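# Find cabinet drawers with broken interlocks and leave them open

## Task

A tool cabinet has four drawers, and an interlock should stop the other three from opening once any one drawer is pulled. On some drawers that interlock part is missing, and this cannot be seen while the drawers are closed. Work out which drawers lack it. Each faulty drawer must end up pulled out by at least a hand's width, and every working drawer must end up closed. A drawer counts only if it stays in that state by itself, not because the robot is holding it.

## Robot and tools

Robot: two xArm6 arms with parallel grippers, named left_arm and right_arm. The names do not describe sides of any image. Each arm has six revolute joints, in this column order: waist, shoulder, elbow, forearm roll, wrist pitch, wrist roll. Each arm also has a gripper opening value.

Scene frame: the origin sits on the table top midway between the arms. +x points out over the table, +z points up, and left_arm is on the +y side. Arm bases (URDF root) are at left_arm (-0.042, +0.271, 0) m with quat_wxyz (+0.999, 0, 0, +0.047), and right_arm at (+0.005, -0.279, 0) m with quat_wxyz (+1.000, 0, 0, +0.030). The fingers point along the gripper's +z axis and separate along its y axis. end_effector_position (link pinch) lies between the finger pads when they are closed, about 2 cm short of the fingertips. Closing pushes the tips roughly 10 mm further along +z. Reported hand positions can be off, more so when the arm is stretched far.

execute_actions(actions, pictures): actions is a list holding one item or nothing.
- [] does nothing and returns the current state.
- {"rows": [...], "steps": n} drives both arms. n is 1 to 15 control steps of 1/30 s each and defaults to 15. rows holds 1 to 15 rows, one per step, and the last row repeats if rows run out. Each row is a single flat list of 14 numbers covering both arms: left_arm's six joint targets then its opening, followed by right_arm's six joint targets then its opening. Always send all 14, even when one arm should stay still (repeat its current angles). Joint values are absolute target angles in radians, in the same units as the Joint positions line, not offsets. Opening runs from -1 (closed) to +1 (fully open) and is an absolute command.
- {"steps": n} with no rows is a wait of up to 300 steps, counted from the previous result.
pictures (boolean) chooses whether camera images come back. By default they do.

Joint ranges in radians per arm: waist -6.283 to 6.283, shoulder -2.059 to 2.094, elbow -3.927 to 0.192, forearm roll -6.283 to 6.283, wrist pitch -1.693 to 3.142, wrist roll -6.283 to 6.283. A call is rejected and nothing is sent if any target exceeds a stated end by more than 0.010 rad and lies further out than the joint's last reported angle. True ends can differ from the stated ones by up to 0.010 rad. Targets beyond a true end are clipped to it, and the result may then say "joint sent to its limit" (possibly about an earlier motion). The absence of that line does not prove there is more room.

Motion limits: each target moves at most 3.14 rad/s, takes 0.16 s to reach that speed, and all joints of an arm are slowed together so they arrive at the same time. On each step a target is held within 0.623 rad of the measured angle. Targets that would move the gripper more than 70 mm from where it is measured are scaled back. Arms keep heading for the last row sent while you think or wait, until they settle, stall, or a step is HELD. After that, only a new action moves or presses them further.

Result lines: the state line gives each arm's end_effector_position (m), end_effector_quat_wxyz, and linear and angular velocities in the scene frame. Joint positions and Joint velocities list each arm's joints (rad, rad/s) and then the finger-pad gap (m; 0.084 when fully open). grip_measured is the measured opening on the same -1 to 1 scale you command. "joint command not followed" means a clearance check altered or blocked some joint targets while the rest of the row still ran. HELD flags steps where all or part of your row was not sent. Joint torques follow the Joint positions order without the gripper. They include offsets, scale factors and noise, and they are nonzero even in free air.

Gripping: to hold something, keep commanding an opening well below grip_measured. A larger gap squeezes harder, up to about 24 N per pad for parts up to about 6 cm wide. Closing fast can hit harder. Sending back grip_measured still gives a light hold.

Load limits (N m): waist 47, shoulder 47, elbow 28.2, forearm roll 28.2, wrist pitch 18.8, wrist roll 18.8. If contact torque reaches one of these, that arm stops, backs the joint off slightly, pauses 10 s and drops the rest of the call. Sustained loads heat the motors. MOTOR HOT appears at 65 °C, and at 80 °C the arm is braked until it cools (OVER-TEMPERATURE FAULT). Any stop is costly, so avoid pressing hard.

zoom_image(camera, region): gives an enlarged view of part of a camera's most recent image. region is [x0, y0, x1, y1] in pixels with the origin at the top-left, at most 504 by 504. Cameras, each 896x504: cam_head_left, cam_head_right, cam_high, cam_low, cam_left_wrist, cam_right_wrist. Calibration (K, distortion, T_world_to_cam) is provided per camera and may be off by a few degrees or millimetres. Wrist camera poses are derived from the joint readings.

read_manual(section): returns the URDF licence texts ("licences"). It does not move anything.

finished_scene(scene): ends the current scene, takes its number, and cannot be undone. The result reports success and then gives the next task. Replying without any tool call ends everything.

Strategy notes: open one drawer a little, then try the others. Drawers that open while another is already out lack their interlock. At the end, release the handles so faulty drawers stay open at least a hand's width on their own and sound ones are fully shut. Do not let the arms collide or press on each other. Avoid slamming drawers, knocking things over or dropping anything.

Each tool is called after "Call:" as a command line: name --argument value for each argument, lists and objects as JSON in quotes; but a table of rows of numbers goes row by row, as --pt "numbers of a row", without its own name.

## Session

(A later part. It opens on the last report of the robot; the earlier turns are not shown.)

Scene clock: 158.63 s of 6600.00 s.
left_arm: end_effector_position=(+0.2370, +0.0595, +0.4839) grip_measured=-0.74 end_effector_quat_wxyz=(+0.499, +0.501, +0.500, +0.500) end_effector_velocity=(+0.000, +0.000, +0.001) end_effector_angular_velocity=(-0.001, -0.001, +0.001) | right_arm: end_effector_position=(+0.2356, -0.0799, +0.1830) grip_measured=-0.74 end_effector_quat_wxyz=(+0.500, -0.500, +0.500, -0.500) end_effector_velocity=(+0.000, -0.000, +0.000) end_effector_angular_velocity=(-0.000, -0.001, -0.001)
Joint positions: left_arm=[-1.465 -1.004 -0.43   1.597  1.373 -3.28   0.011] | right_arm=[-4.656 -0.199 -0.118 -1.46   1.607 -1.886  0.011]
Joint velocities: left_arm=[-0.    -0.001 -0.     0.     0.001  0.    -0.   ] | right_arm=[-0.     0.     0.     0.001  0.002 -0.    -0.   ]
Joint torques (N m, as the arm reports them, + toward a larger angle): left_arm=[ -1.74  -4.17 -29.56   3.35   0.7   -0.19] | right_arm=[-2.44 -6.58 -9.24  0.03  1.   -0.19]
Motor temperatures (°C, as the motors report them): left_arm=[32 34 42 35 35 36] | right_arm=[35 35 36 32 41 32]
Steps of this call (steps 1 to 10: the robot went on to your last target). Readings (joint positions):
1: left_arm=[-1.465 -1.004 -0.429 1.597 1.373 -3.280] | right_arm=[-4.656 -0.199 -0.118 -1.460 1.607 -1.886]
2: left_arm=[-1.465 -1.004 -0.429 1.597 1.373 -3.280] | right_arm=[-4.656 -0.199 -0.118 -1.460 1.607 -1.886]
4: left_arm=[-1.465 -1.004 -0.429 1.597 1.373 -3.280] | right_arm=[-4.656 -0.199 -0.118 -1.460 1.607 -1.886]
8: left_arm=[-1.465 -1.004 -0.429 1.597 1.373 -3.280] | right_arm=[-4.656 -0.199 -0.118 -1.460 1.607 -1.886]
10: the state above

Call:
execute_actions --actions '[{"rows": [[-1.4649,-1.0052,-0.4242,1.5982,1.3726,-3.2860,-1, -4.6560,-0.1993,-0.1176,-1.4601,1.6070,-1.8858,-1],[-1.4649,-1.0052,-0.4242,1.5982,1.3726,-3.2860,-1, -4.6560,-0.1993,-0.1176,-1.4601,1.6070,-1.8858,-1],[-1.4649,-1.0052,-0.4242,1.5982,1.3726,-3.2860,-1, -4.6560,-0.1993,-0.1176,-1.4601,1.6070,-1.8858,-1],[-1.4843,-1.0066,-0.4236,1.5956,1.3919,-3.2852,-1, -4.6560,-0.1993,-0.1176,-1.4601,1.6070,-1.8858,-1],[-1.5038,-1.0080,-0.4229,1.5929,1.4111,-3.2843,-1, -4.6560,-0.1993,-0.1176,-1.4601,1.6070,-1.8858,-1],[-1.5232,-1.0094,-0.4222,1.5903,1.4304,-3.2834,-1, -4.6560,-0.1993,-0.1176,-1.4601,1.6070,-1.8858,-1],[-1.5426,-1.0108,-0.4215,1.5876,1.4496,-3.2825,-1, -4.6560,-0.1993,-0.1176,-1.4601,1.6070,-1.8858,-1],[-1.5620,-1.0121,-0.4208,1.5850,1.4689,-3.2816,-1, -4.6560,-0.1993,-0.1176,-1.4601,1.6070,-1.8858,-1],[-1.5815,-1.0134,-0.4201,1.5824,1.4882,-3.2807,-1, -4.6560,-0.1993,-0.1176,-1.4601,1.6070,-1.8858,-1],[-1.6009,-1.0146,-0.4195,1.5797,1.5074,-3.2799,-1, -4.6560,-0.1993,-0.1176,-1.4601,1.6070,-1.8858,-1],[-1.6203,-1.0157,-0.4189,1.5771,1.5267,-3.2791,-1, -4.6560,-0.1993,-0.1176,-1.4601,1.6070,-1.8858,-1],[-1.6397,-1.0166,-0.4184,1.5744,1.5459,-3.2784,-1, -4.6560,-0.1993,-0.1176,-1.4601,1.6070,-1.8858,-1],[-1.6592,-1.0173,-0.4180,1.5718,1.5652,-3.2778,-1, -4.6560,-0.1993,-0.1176,-1.4601,1.6070,-1.8858,-1],[-1.6786,-1.0179,-0.4176,1.5691,1.5844,-3.2773,-1, -4.6560,-0.1993,-0.1176,-1.4601,1.6070,-1.8858,-1],[-1.6980,-1.0183,-0.4173,1.5665,1.6037,-3.2769,-1, -4.6560,-0.1993,-0.1176,-1.4601,1.6070,-1.8858,-1]], "steps": 15}]' --pictures false

Call:
execute_actions --actions '[{"rows": [[-1.7188,-1.0178,-0.4176,1.5633,1.6243,-3.2773,-1, -4.6560,-0.1993,-0.1176,-1.4601,1.6070,-1.8858,-1],[-1.7396,-1.0170,-0.4181,1.5601,1.6449,-3.2780,-1, -4.6560,-0.1993,-0.1176,-1.4601,1.6070,-1.8858,-1],[-1.7605,-1.0158,-0.4188,1.5569,1.6654,-3.2789,-1, -4.6560,-0.1993,-0.1176,-1.4601,1.6070,-1.8858,-1],[-1.7813,-1.0143,-0.4197,1.5537,1.6860,-3.2800,-1, -4.6560,-0.1993,-0.1176,-1.4601,1.6070,-1.8858,-1],[-1.8021,-1.0124,-0.4207,1.5505,1.7066,-3.2813,-1, -4.6560,-0.1993,-0.1176,-1.4601,1.6070,-1.8858,-1],[-1.8229,-1.0102,-0.4219,1.5473,1.7272,-3.2828,-1, -4.6560,-0.1993,-0.1176,-1.4601,1.6070,-1.8858,-1],[-1.8437,-1.0077,-0.4232,1.5440,1.7477,-3.2845,-1, -4.6560,-0.1993,-0.1176,-1.4601,1.6070,-1.8858,-1],[-1.8645,-1.0049,-0.4247,1.5408,1.7683,-3.2863,-1, -4.6560,-0.1993,-0.1176,-1.4601,1.6070,-1.8858,-1],[-1.8854,-1.0018,-0.4263,1.5376,1.7889,-3.2883,-1, -4.6560,-0.1993,-0.1176,-1.4601,1.6070,-1.8858,-1],[-1.9062,-0.9984,-0.4281,1.5344,1.8095,-3.2905,-1, -4.6560,-0.1993,-0.1176,-1.4601,1.6070,-1.8858,-1],[-1.9270,-0.9948,-0.4300,1.5312,1.8300,-3.2929,-1, -4.6560,-0.1993,-0.1176,-1.4601,1.6070,-1.8858,-1],[-1.9478,-0.9909,-0.4320,1.5280,1.8506,-3.2955,-1, -4.6560,-0.1993,-0.1176,-1.4601,1.6070,-1.8858,-1]], "steps": 15}]' --pictures false

Call:
execute_actions --actions '[{"steps": 8}]'

Scene clock: 170.77 s of 6600.00 s.
left_arm: end_effector_position=(+0.2144, +0.0595, +0.4837) grip_measured=-0.74 end_effector_quat_wxyz=(+0.501, +0.499, +0.501, +0.499) end_effector_velocity=(-0.079, -0.000, -0.001) end_effector_angular_velocity=(+0.005, +0.001, -0.009) | right_arm: end_effector_position=(+0.2355, -0.0799, +0.1829) grip_measured=-0.74 end_effector_quat_wxyz=(+0.500, -0.500, +0.500, -0.500) end_effector_velocity=(-0.000, -0.000, -0.000) end_effector_angular_velocity=(+0.000, +0.001, -0.001)
Joint positions: left_arm=[-1.629 -1.017 -0.421  1.577  1.535 -3.279  0.011] | right_arm=[-4.656 -0.199 -0.118 -1.46   1.607 -1.886  0.011]
Joint velocities: left_arm=[-0.577 -0.024  0.014 -0.077  0.563  0.018  0.   ] | right_arm=[-0.    -0.     0.     0.001 -0.     0.    -0.   ]
Joint torques (N m, as the arm reports them, + toward a larger angle): left_arm=[ -2.92  -3.04 -28.3    3.69   0.43  -0.43] | right_arm=[-2.3  -6.68 -8.93 -0.07  0.42 -0.17]
Motor temperatures (°C, as the motors report them): left_arm=[32 34 46 35 35 36] | right_arm=[35 35 35 32 41 32]
Steps of this call (steps 1 to 15: the robot went on to your last target; steps 16 to 90: nothing new was sent; then 8.63 s passed at rest; steps 91 to 105: all 15 steps of this action). Readings (joint positions):
91: left_arm=[-1.465 -1.004 -0.431 1.598 1.373 -3.280] | right_arm=[-4.656 -0.199 -0.118 -1.460 1.607 -1.886]
92: left_arm=[-1.465 -1.005 -0.430 1.598 1.373 -3.281] | right_arm=[-4.656 -0.199 -0.118 -1.460 1.607 -1.886]
94: left_arm=[-1.465 -1.005 -0.429 1.599 1.373 -3.284] | right_arm=[-4.656 -0.199 -0.118 -1.460 1.607 -1.886]
98: left_arm=[-1.502 -1.008 -0.426 1.595 1.410 -3.284] | right_arm=[-4.656 -0.199 -0.118 -1.460 1.607 -1.886]
105: the state above

Scene clock: 171.27 s of 6600.00 s.
left_arm: end_effector_position=(+0.1731, +0.0594, +0.4831) grip_measured=-0.74 end_effector_quat_wxyz=(+0.501, +0.500, +0.500, +0.499) end_effector_velocity=(-0.050, +0.000, -0.001) end_effector_angular_velocity=(+0.007, -0.006, -0.003) | right_arm: end_effector_position=(+0.2355, -0.0799, +0.1829) grip_measured=-0.74 end_effector_quat_wxyz=(+0.500, -0.500, +0.500, -0.500) end_effector_velocity=(-0.000, +0.000, -0.000) end_effector_angular_velocity=(+0.002, +0.002, +0.001)
Joint positions: left_arm=[-1.926 -0.995 -0.432  1.533  1.828 -3.293  0.011] | right_arm=[-4.656 -0.199 -0.118 -1.46   1.607 -1.886  0.011]
Joint velocities: left_arm=[-0.346  0.056 -0.026 -0.055  0.338 -0.036  0.   ] | right_arm=[-0.     0.    -0.    -0.001 -0.002  0.001  0.   ]
Joint torques (N m, as the arm reports them, + toward a larger angle): left_arm=[  3.94  -0.78 -21.62   2.3   -0.14  -0.38] | right_arm=[-2.16 -6.42 -8.77 -0.15  0.48 -0.22]
Motor temperatures (°C, as the motors report them): left_arm=[32 34 46 35 35 36] | right_arm=[35 35 35 32 41 32]
Steps of this call (steps 1 to 15: all 15 steps of this action). Readings (joint positions):
1: left_arm=[-1.648 -1.017 -0.420 1.574 1.554 -3.278] | right_arm=[-4.656 -0.199 -0.118 -1.460 1.607 -1.886]
2: left_arm=[-1.667 -1.018 -0.420 1.571 1.573 -3.278] | right_arm=[-4.656 -0.199 -0.118 -1.460 1.607 -1.886]
4: left_arm=[-1.707 -1.018 -0.420 1.566 1.612 -3.278] | right_arm=[-4.656 -0.199 -0.118 -1.460 1.607 -1.886]
8: left_arm=[-1.789 -1.013 -0.423 1.554 1.693 -3.281] | right_arm=[-4.656 -0.199 -0.118 -1.460 1.607 -1.886]
15: the state above

Scene clock: 171.53 s of 6600.00 s.
left_arm: end_effector_position=(+0.1701, +0.0596, +0.4829) grip_measured=-0.74 end_effector_quat_wxyz=(+0.501, +0.500, +0.500, +0.500) end_effector_velocity=(-0.001, +0.000, -0.001) end_effector_angular_velocity=(+0.002, -0.000, +0.000) | right_arm: end_effector_position=(+0.2355, -0.0799, +0.1829) grip_measured=-0.74 end_effector_quat_wxyz=(+0.500, -0.500, +0.500, -0.500) end_effector_velocity=(+0.000, +0.000, +0.000) end_effector_angular_velocity=(+0.000, -0.000, -0.000)
Joint positions: left_arm=[-1.947 -0.991 -0.433  1.529  1.849 -3.295  0.011] | right_arm=[-4.656 -0.199 -0.118 -1.46   1.607 -1.886  0.011]
Joint velocities: left_arm=[-0.006  0.001  0.001 -0.002  0.007 -0.     0.   ] | right_arm=[-0.  0. -0. -0.  0. -0. -0.]
Joint torques (N m, as the arm reports them, + toward a larger angle): left_arm=[ -1.36   0.04 -19.4    0.81   0.92  -0.31] | right_arm=[-2.38 -6.25 -8.89  0.12  0.4  -0.18]
Motor temperatures (°C, as the motors report them): left_arm=[32 34 46 35 35 36] | right_arm=[35 35 35 32 41 32]
Steps of this call (steps 1 to 8: the robot went on to your last target). Readings (joint positions):
1: left_arm=[-1.935 -0.994 -0.432 1.531 1.837 -3.294] | right_arm=[-4.656 -0.199 -0.118 -1.460 1.607 -1.886]
2: left_arm=[-1.940 -0.993 -0.433 1.530 1.842 -3.295] | right_arm=[-4.656 -0.199 -0.118 -1.460 1.607 -1.886]
4: left_arm=[-1.945 -0.992 -0.433 1.530 1.847 -3.295] | right_arm=[-4.656 -0.199 -0.118 -1.460 1.607 -1.886]
8: the state above
camera_calibration (this result's frames):
cam_left_wrist: T_world_to_cam=[[0.00498577, 0.00171913, 0.999986, -0.452702], [-0.0132472, -0.999911, 0.00178505, 0.122858], [0.9999, -0.0132559, -0.00496255, -0.0350052], [0, 0, 0, 1]] pos_world=[0.0388863, 0.123161, 0.452302]
cam_right_wrist: T_world_to_cam=[[-0.0127596, -0.0091142, -0.999877, 0.216843], [0.00451172, 0.999948, -0.00917242, 0.146215], [0.999908, -0.00462821, -0.0127179, -0.100837], [0, 0, 0, 1]] pos_world=[0.102935, -0.144697, 0.216875]

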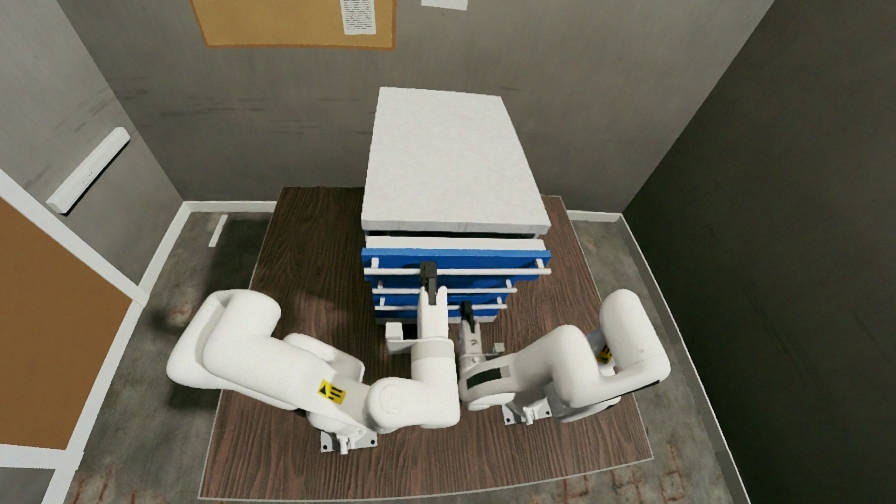

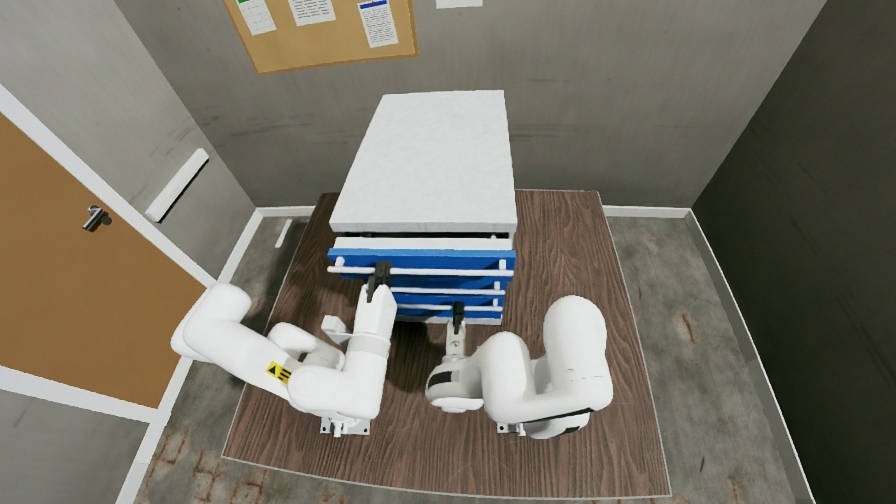

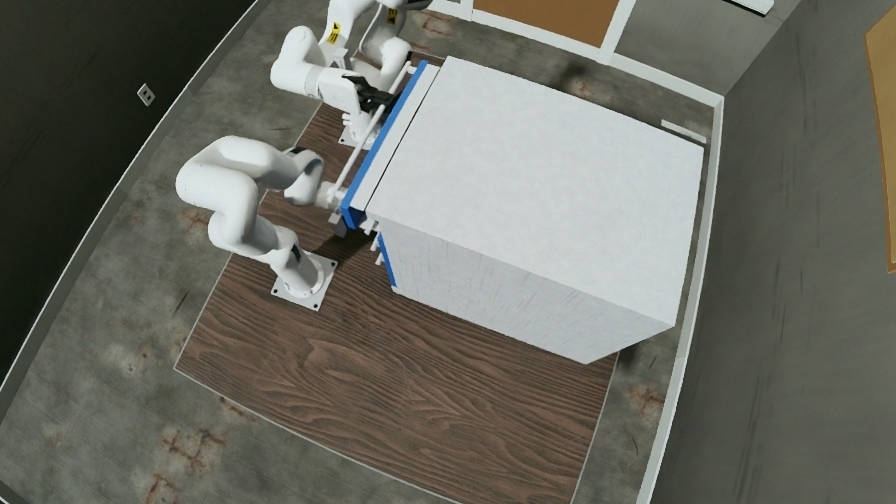

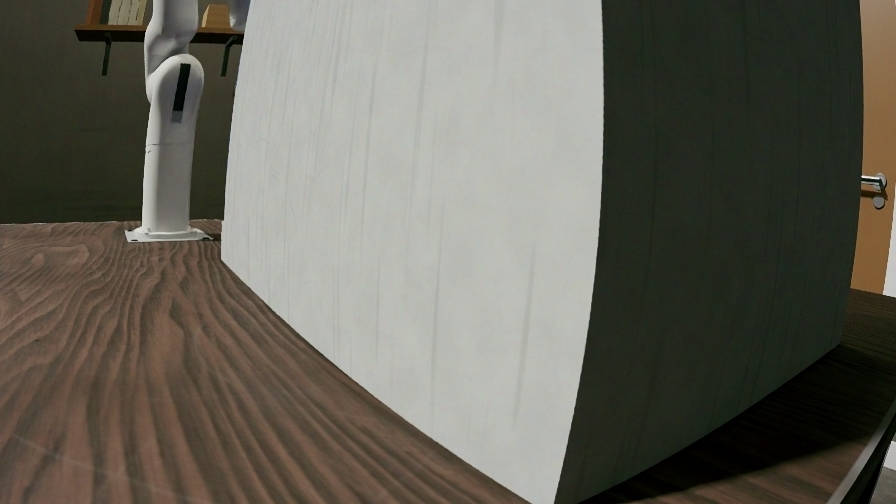

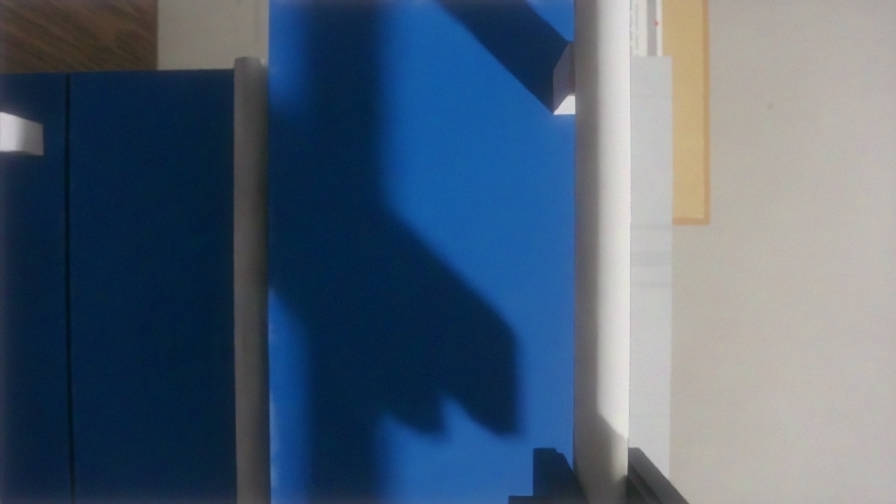

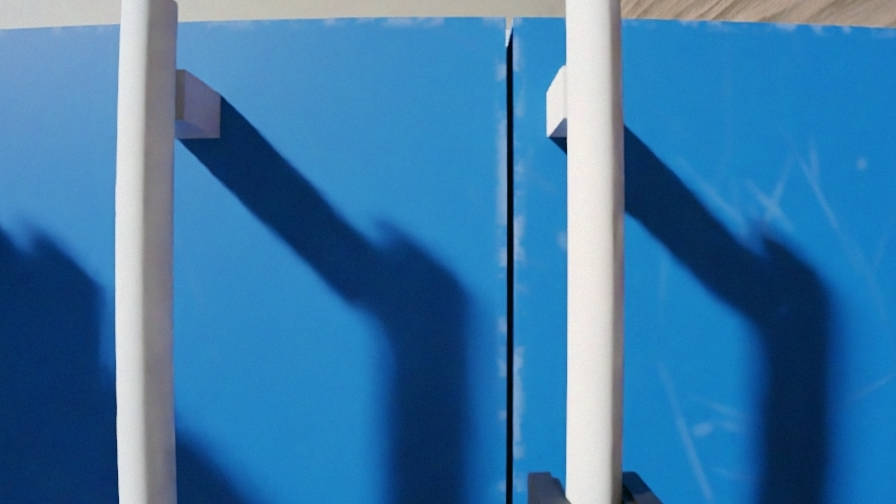

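Call:
execute_actions --actions '[{"rows": [[-1.9478,-0.9905,-0.4345,1.5287,1.8507,-3.2930,-1, -4.6506,-0.1986,-0.1184,-1.4549,1.6087,-1.8855,-1],[-1.9478,-0.9905,-0.4345,1.5287,1.8507,-3.2930,-1, -4.6452,-0.1980,-0.1191,-1.4498,1.6103,-1.8852,-1],[-1.9478,-0.9905,-0.4345,1.5287,1.8507,-3.2930,-1, -4.6398,-0.1974,-0.1198,-1.4446,1.6120,-1.8850,-1],[-1.9478,-0.9905,-0.4345,1.5287,1.8507,-3.2930,-1, -4.6344,-0.1968,-0.1205,-1.4395,1.6137,-1.8847,-1],[-1.9478,-0.9905,-0.4345,1.5287,1.8507,-3.2930,-1, -4.6290,-0.1962,-0.1212,-1.4343,1.6154,-1.8844,-1],[-1.9478,-0.9905,-0.4345,1.5287,1.8507,-3.2930,-1, -4.6235,-0.1956,-0.1219,-1.4291,1.6170,-1.8841,-1],[-1.9478,-0.9905,-0.4345,1.5287,1.8507,-3.2930,-1, -4.6181,-0.1949,-0.1226,-1.4240,1.6187,-1.8838,-1],[-1.9478,-0.9905,-0.4345,1.5287,1.8507,-3.2930,-1, -4.6127,-0.1942,-0.1233,-1.4188,1.6204,-1.8836,-1],[-1.9478,-0.9905,-0.4345,1.5287,1.8507,-3.2930,-1, -4.6073,-0.1935,-0.1240,-1.4137,1.6220,-1.8833,-1],[-1.9478,-0.9905,-0.4345,1.5287,1.8507,-3.2930,-1, -4.6019,-0.1928,-0.1247,-1.4085,1.6237,-1.8830,-1],[-1.9478,-0.9905,-0.4345,1.5287,1.8507,-3.2930,-1, -4.5965,-0.1921,-0.1254,-1.4033,1.6254,-1.8827,-1],[-1.9478,-0.9905,-0.4345,1.5287,1.8507,-3.2930,-1, -4.5911,-0.1914,-0.1261,-1.3982,1.6270,-1.8824,-1]], "steps": 15}]' --pictures false

Call:
execute_actions --actions '[{"steps": 5}]'

Scene clock: 177.20 s of 6600.00 s.
left_arm: end_effector_position=(+0.1699, +0.0596, +0.4826) grip_measured=-0.74 end_effector_quat_wxyz=(+0.500, +0.500, +0.500, +0.500) end_effector_velocity=(+0.000, -0.000, +0.000) end_effector_angular_velocity=(-0.000, -0.000, -0.000) | right_arm: end_effector_position=(+0.2248, -0.0797, +0.1829) grip_measured=-0.74 end_effector_quat_wxyz=(+0.500, -0.500, +0.500, -0.500) end_effector_velocity=(-0.013, +0.000, +0.000) end_effector_angular_velocity=(+0.001, -0.001, -0.000)
Joint positions: left_arm=[-1.948 -0.99  -0.434  1.528  1.851 -3.293  0.012] | right_arm=[-4.596 -0.192 -0.125 -1.403  1.626 -1.883  0.011]
Joint velocities: left_arm=[ 0. -0. -0.  0. -0.  0. -0.] | right_arm=[ 0.071  0.009 -0.01   0.068  0.023  0.004 -0.   ]
Joint torques (N m, as the arm reports them, + toward a larger angle): left_arm=[ -1.39   1.1  -16.74  -0.5    0.72  -0.31] | right_arm=[-2.01 -6.41 -9.96 -1.12 -0.37 -0.25]
Motor temperatures (°C, as the motors report them): left_arm=[32 34 44 35 35 36] | right_arm=[35 35 35 32 41 32]
Steps of this call (steps 1 to 30: the robot went on to your last target; steps 31 to 90: nothing new was sent; then 2.17 s passed at rest; steps 91 to 105: all 15 steps of this action). Readings (joint positions):
91: left_arm=[-1.948 -0.991 -0.432 1.529 1.851 -3.295] | right_arm=[-4.656 -0.199 -0.118 -1.460 1.607 -1.886]
92: left_arm=[-1.948 -0.991 -0.432 1.528 1.851 -3.295] | right_arm=[-4.655 -0.199 -0.118 -1.459 1.607 -1.886]
94: left_arm=[-1.948 -0.991 -0.433 1.528 1.851 -3.294] | right_arm=[-4.650 -0.198 -0.119 -1.454 1.609 -1.885]
98: left_arm=[-1.948 -0.990 -0.433 1.528 1.851 -3.293] | right_arm=[-4.631 -0.196 -0.121 -1.435 1.615 -1.884]
105: the state above

Scene clock: 177.37 s of 6600.00 s.
left_arm: end_effector_position=(+0.1699, +0.0596, +0.4827) grip_measured=-0.74 end_effector_quat_wxyz=(+0.500, +0.500, +0.500, +0.500) end_effector_velocity=(-0.000, -0.000, +0.000) end_effector_angular_velocity=(-0.001, -0.000, -0.002) | right_arm: end_effector_position=(+0.2240, -0.0797, +0.1829) grip_measured=-0.74 end_effector_quat_wxyz=(+0.500, -0.500, +0.500, -0.500) end_effector_velocity=(-0.001, +0.000, +0.000) end_effector_angular_velocity=(+0.001, +0.000, -0.000)
Joint positions: left_arm=[-1.948 -0.99  -0.434  1.528  1.851 -3.293  0.012] | right_arm=[-4.592 -0.191 -0.125 -1.398  1.627 -1.882  0.011]
Joint velocities: left_arm=[-0.    -0.    -0.     0.001 -0.001  0.    -0.   ] | right_arm=[ 0.006  0.001 -0.002  0.006  0.002  0.     0.   ]
Joint torques (N m, as the arm reports them, + toward a larger angle): left_arm=[ -1.43   0.71 -17.67  -0.21   0.82  -0.25] | right_arm=[ -0.24  -6.98 -10.37  -0.56  -0.27  -0.25]
Motor temperatures (°C, as the motors report them): left_arm=[32 34 44 35 35 36] | right_arm=[35 35 35 32 41 32]
Steps of this call (steps 1 to 5: the robot went on to your last target). Readings (joint positions):
1: left_arm=[-1.948 -0.990 -0.434 1.528 1.851 -3.293] | right_arm=[-4.594 -0.192 -0.125 -1.401 1.626 -1.883]
2: left_arm=[-1.948 -0.990 -0.434 1.528 1.851 -3.293] | right_arm=[-4.593 -0.192 -0.125 -1.400 1.627 -1.883]
4: left_arm=[-1.948 -0.990 -0.434 1.528 1.851 -3.293] | right_arm=[-4.592 -0.191 -0.125 -1.399 1.627 -1.882]
5: the state above
camera_calibration (this result's frames):
cam_left_wrist: T_world_to_cam=[[0.00584127, -0.00130546, 0.999982, -0.452491], [-0.012798, -0.999917, -0.00123062, 0.124222], [0.999901, -0.0127906, -0.00585749, -0.0344527], [0, 0, 0, 1]] pos_world=[0.0386822, 0.123181, 0.452434]
cam_right_wrist: T_world_to_cam=[[-0.0125607, -0.00859834, -0.999884, 0.2167], [0.00525237, 0.999949, -0.00866488, 0.145833], [0.999907, -0.0053606, -0.0125148, -0.0893652], [0, 0, 0, 1]] pos_world=[0.0913129, -0.144441, 0.21682]

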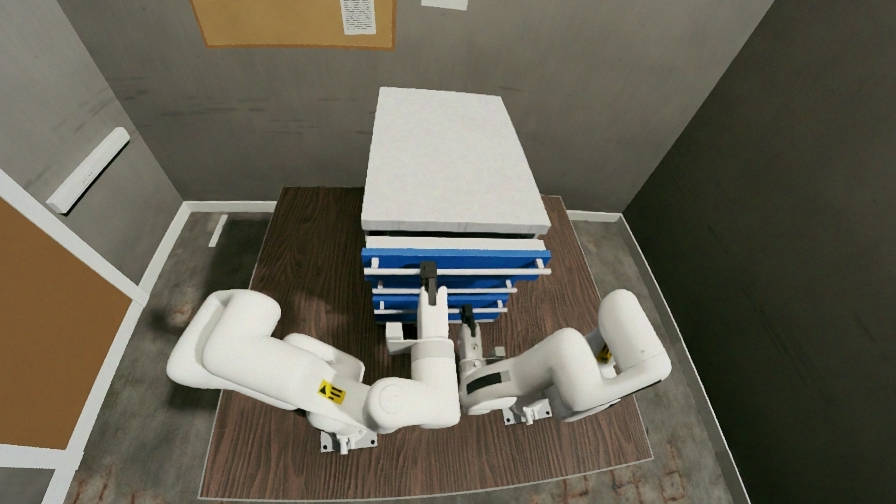

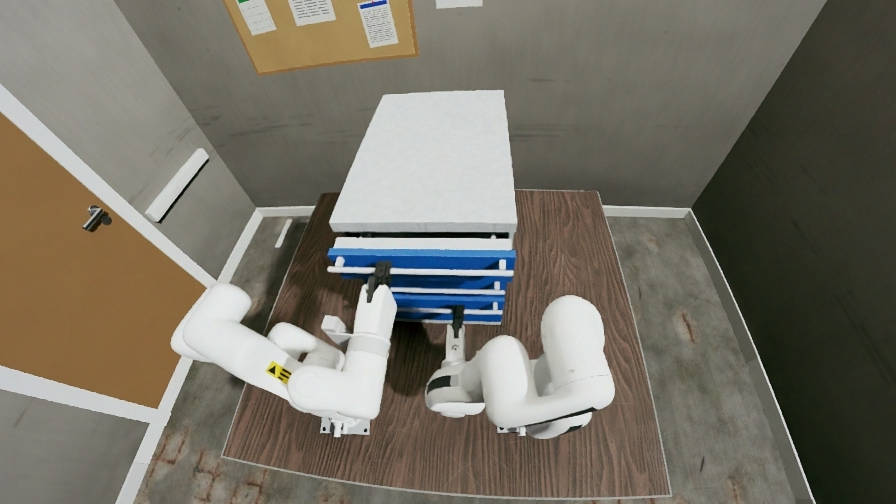

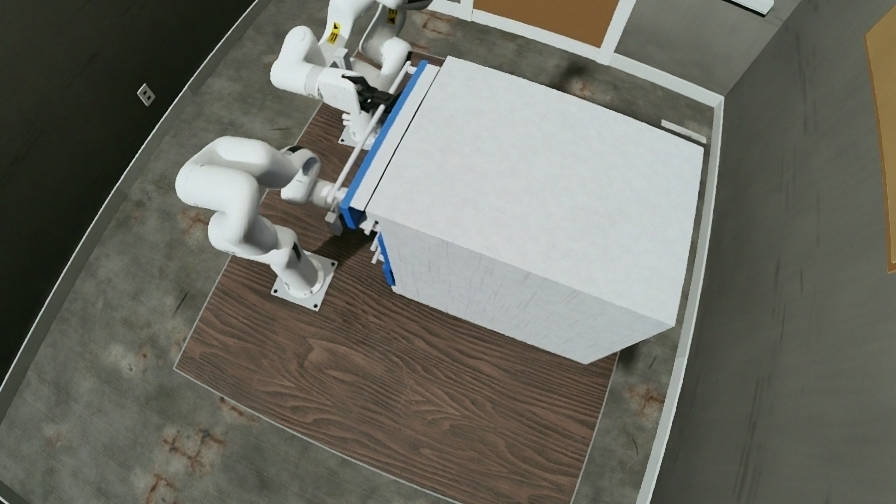

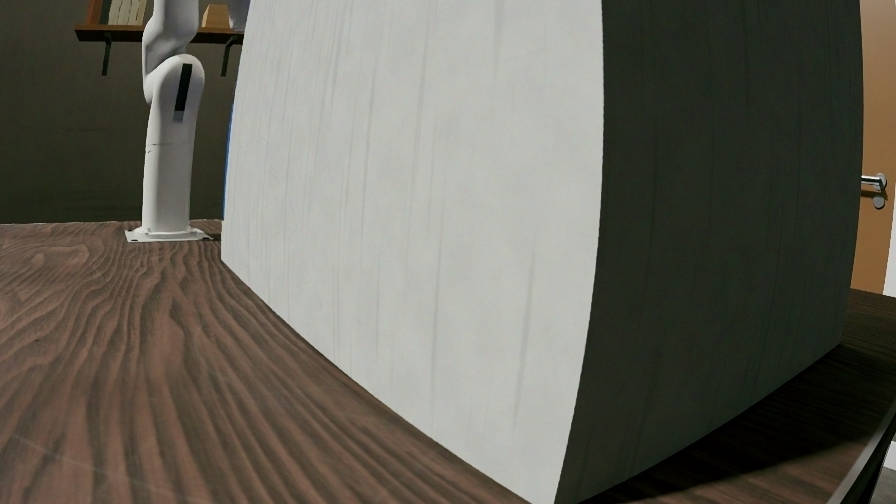

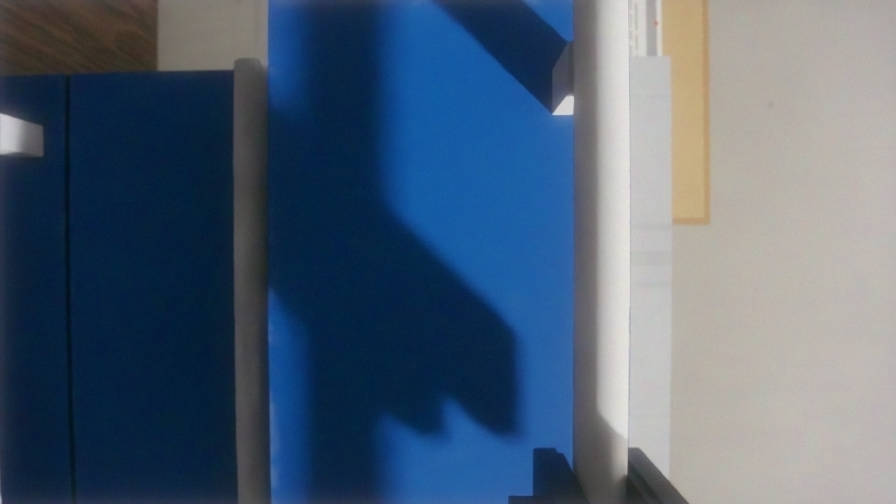

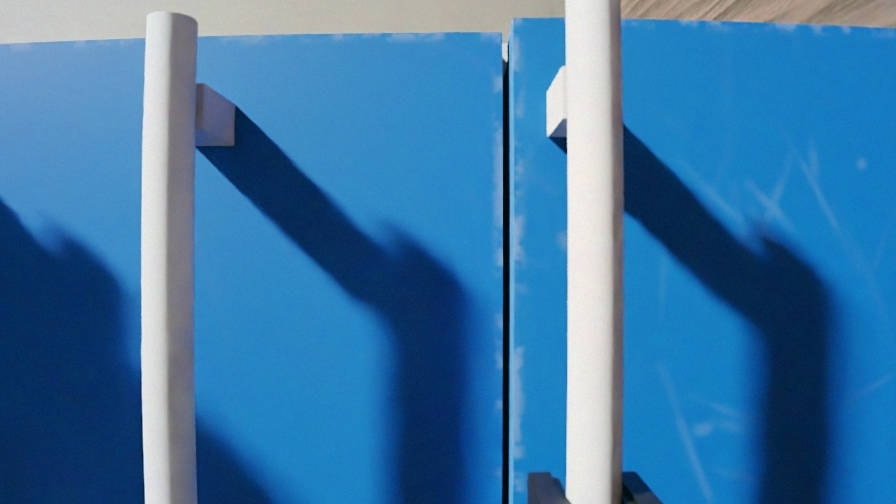

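Call:
execute_actions --actions '[{"rows": [[-1.9478,-0.9905,-0.4345,1.5287,1.8507,-3.2930,-1, -4.5816,-0.1901,-0.1275,-1.3892,1.6299,-1.8819,-1],[-1.9478,-0.9905,-0.4345,1.5287,1.8507,-3.2930,-1, -4.5722,-0.1888,-0.1289,-1.3802,1.6328,-1.8814,-1],[-1.9478,-0.9905,-0.4345,1.5287,1.8507,-3.2930,-1, -4.5627,-0.1875,-0.1303,-1.3711,1.6358,-1.8810,-1],[-1.9478,-0.9905,-0.4345,1.5287,1.8507,-3.2930,-1, -4.5532,-0.1862,-0.1317,-1.3621,1.6387,-1.8805,-1],[-1.9478,-0.9905,-0.4345,1.5287,1.8507,-3.2930,-1, -4.5438,-0.1849,-0.1331,-1.3531,1.6416,-1.8800,-1],[-1.9478,-0.9905,-0.4345,1.5287,1.8507,-3.2930,-1, -4.5343,-0.1835,-0.1346,-1.3441,1.6445,-1.8795,-1],[-1.9478,-0.9905,-0.4345,1.5287,1.8507,-3.2930,-1, -4.5248,-0.1821,-0.1361,-1.3350,1.6474,-1.8790,-1],[-1.9478,-0.9905,-0.4345,1.5287,1.8507,-3.2930,-1, -4.5154,-0.1807,-0.1376,-1.3260,1.6503,-1.8785,-1],[-1.9478,-0.9905,-0.4345,1.5287,1.8507,-3.2930,-1, -4.5059,-0.1793,-0.1391,-1.3170,1.6533,-1.8781,-1],[-1.9478,-0.9905,-0.4345,1.5287,1.8507,-3.2930,-1, -4.4964,-0.1779,-0.1406,-1.3080,1.6562,-1.8776,-1],[-1.9478,-0.9905,-0.4345,1.5287,1.8507,-3.2930,-1, -4.4870,-0.1765,-0.1421,-1.2989,1.6591,-1.8771,-1],[-1.9478,-0.9905,-0.4345,1.5287,1.8507,-3.2930,-1, -4.4775,-0.1751,-0.1436,-1.2899,1.6620,-1.8766,-1]], "steps": 15}]' --pictures false

Call:
execute_actions --actions '[{"steps": 5}]'

Scene clock: 182.43 s of 6600.00 s.
left_arm: end_effector_position=(+0.1699, +0.0596, +0.4832) grip_measured=-0.74 end_effector_quat_wxyz=(+0.500, +0.500, +0.500, +0.500) end_effector_velocity=(-0.000, +0.000, -0.000) end_effector_angular_velocity=(-0.000, -0.000, -0.000) | right_arm: end_effector_position=(+0.2042, -0.0795, +0.1830) grip_measured=-0.74 end_effector_quat_wxyz=(+0.500, -0.500, +0.500, -0.500) end_effector_velocity=(-0.026, -0.000, +0.001) end_effector_angular_velocity=(-0.001, -0.001, +0.003)
Joint positions: left_arm=[-1.948 -0.99  -0.434  1.529  1.851 -3.293  0.011] | right_arm=[-4.486 -0.176 -0.142 -1.299  1.659 -1.877  0.011]
Joint velocities: left_arm=[-0.001 -0.001  0.001  0.     0.     0.    -0.   ] | right_arm=[ 0.134  0.019 -0.023  0.125  0.041  0.006  0.   ]
Joint torques (N m, as the arm reports them, + toward a larger angle): left_arm=[ -1.64  -0.64 -22.48   2.21   1.01  -0.31] | right_arm=[ -0.58  -7.3  -12.76  -2.16  -1.02  -0.15]
Motor temperatures (°C, as the motors report them): left_arm=[32 34 43 35 35 36] | right_arm=[35 35 36 32 41 32]
Steps of this call (steps 1 to 15: the robot went on to your last target; steps 16 to 90: nothing new was sent; then 1.57 s passed at rest; steps 91 to 105: all 15 steps of this action). Readings (joint positions):
91: left_arm=[-1.948 -0.990 -0.434 1.529 1.851 -3.293] | right_arm=[-4.591 -0.191 -0.126 -1.398 1.627 -1.882]
92: left_arm=[-1.948 -0.990 -0.434 1.529 1.851 -3.293] | right_arm=[-4.589 -0.191 -0.126 -1.396 1.628 -1.882]
94: left_arm=[-1.948 -0.990 -0.434 1.529 1.851 -3.293] | right_arm=[-4.579 -0.190 -0.128 -1.386 1.631 -1.882]
98: left_arm=[-1.948 -0.990 -0.434 1.529 1.851 -3.293] | right_arm=[-4.546 -0.185 -0.133 -1.355 1.641 -1.880]
105: the state above

Scene clock: 182.60 s of 6600.00 s.
left_arm: end_effector_position=(+0.1699, +0.0596, +0.4832) grip_measured=-0.74 end_effector_quat_wxyz=(+0.500, +0.500, +0.500, +0.500) end_effector_velocity=(+0.000, +0.000, +0.000) end_effector_angular_velocity=(-0.001, +0.001, +0.000) | right_arm: end_effector_position=(+0.2027, -0.0795, +0.1830) grip_measured=-0.74 end_effector_quat_wxyz=(+0.500, -0.500, +0.500, -0.500) end_effector_velocity=(-0.002, +0.000, -0.000) end_effector_angular_velocity=(+0.002, +0.002, -0.001)
Joint positions: left_arm=[-1.948 -0.99  -0.434  1.529  1.851 -3.293  0.011] | right_arm=[-4.478 -0.175 -0.144 -1.291  1.661 -1.877  0.011]
Joint velocities: left_arm=[ 0.    -0.001 -0.    -0.     0.     0.    -0.   ] | right_arm=[ 0.01   0.002 -0.003  0.011  0.002  0.001  0.   ]
Joint torques (N m, as the arm reports them, + toward a larger angle): left_arm=[ -1.42  -0.6  -22.47   2.34   1.02  -0.3 ] | right_arm=[  1.24  -7.4  -12.39  -1.18  -0.82  -0.18]
Motor temperatures (°C, as the motors report them): left_arm=[32 34 43 35 35 36] | right_arm=[35 35 36 32 41 32]
Steps of this call (steps 1 to 5: the robot went on to your last target). Readings (joint positions):
1: left_arm=[-1.948 -0.990 -0.434 1.529 1.851 -3.293] | right_arm=[-4.483 -0.176 -0.143 -1.296 1.660 -1.877]
2: left_arm=[-1.948 -0.990 -0.434 1.529 1.851 -3.293] | right_arm=[-4.481 -0.176 -0.143 -1.294 1.661 -1.877]
4: left_arm=[-1.948 -0.990 -0.434 1.529 1.851 -3.293] | right_arm=[-4.479 -0.175 -0.144 -1.292 1.661 -1.877]
5: the state above
camera_calibration (this result's frames):
cam_left_wrist: T_world_to_cam=[[0.00548424, -0.000285921, 0.999985, -0.452942], [-0.0129479, -0.999916, -0.000214891, 0.123761], [0.999901, -0.0129465, -0.00548748, -0.0346176], [0, 0, 0, 1]] pos_world=[0.0387007, 0.123173, 0.452772]
cam_right_wrist: T_world_to_cam=[[-0.0131332, -0.00878123, -0.999875, 0.216595], [0.00396759, 0.999953, -0.00883403, 0.146044], [0.999906, -0.00408311, -0.0130978, -0.0678354], [0, 0, 0, 1]] pos_world=[0.0700942, -0.144412, 0.21697]

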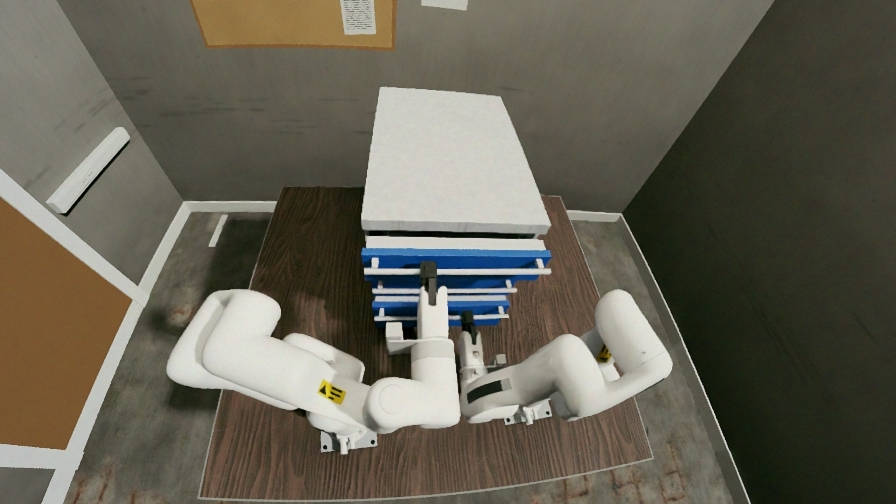

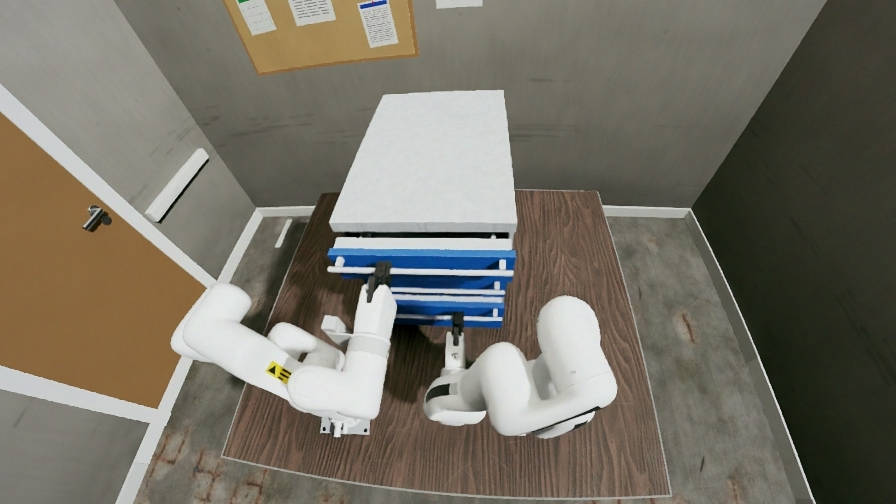

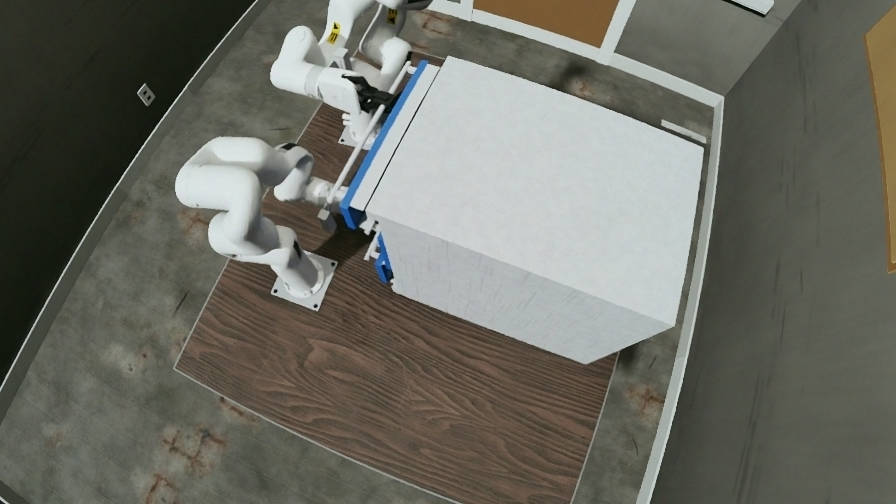

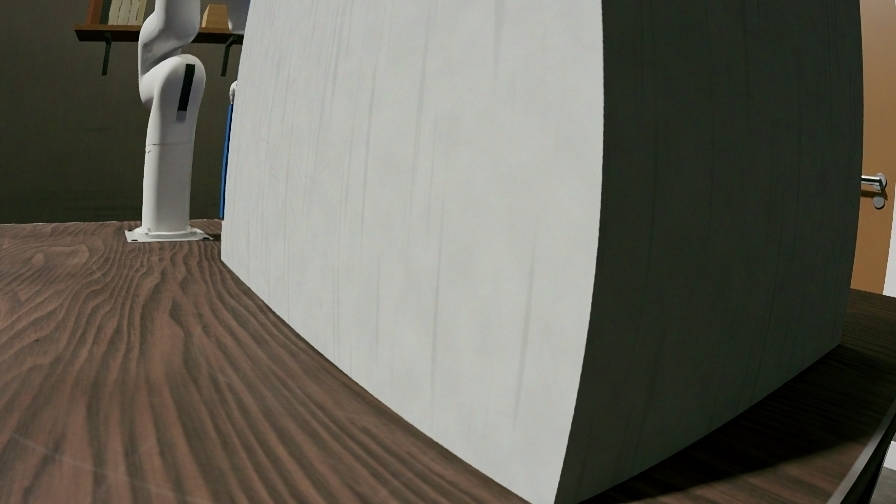

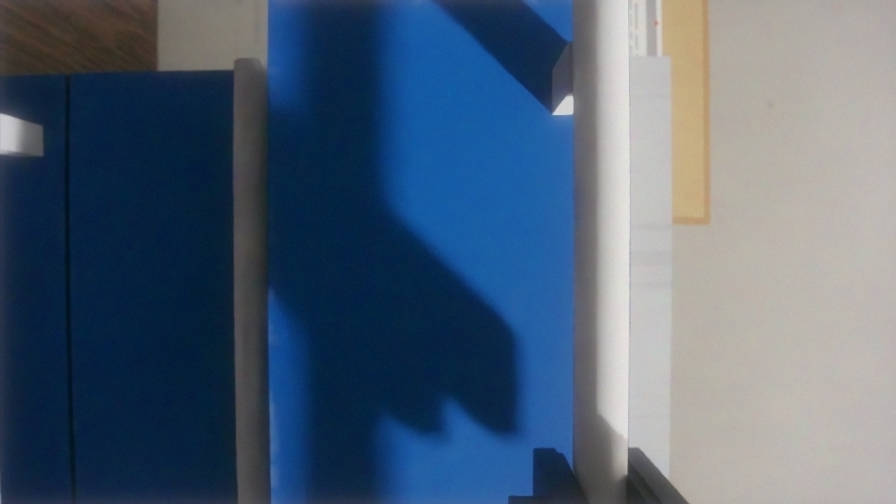

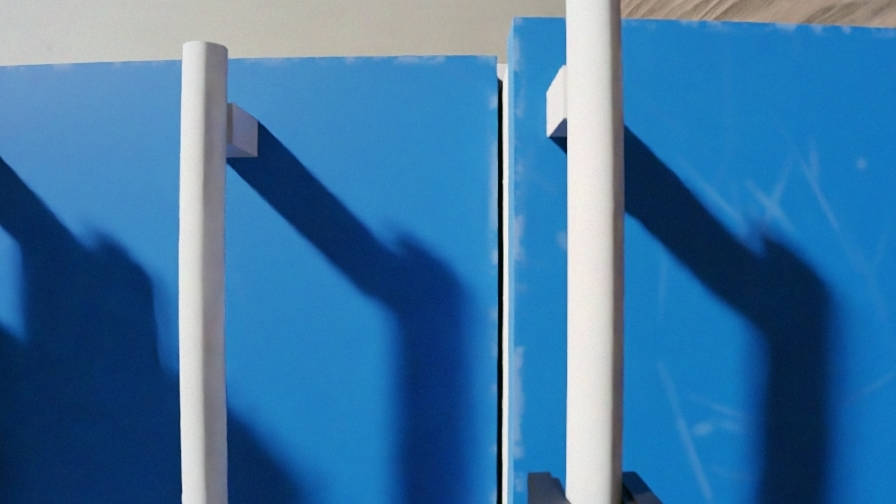

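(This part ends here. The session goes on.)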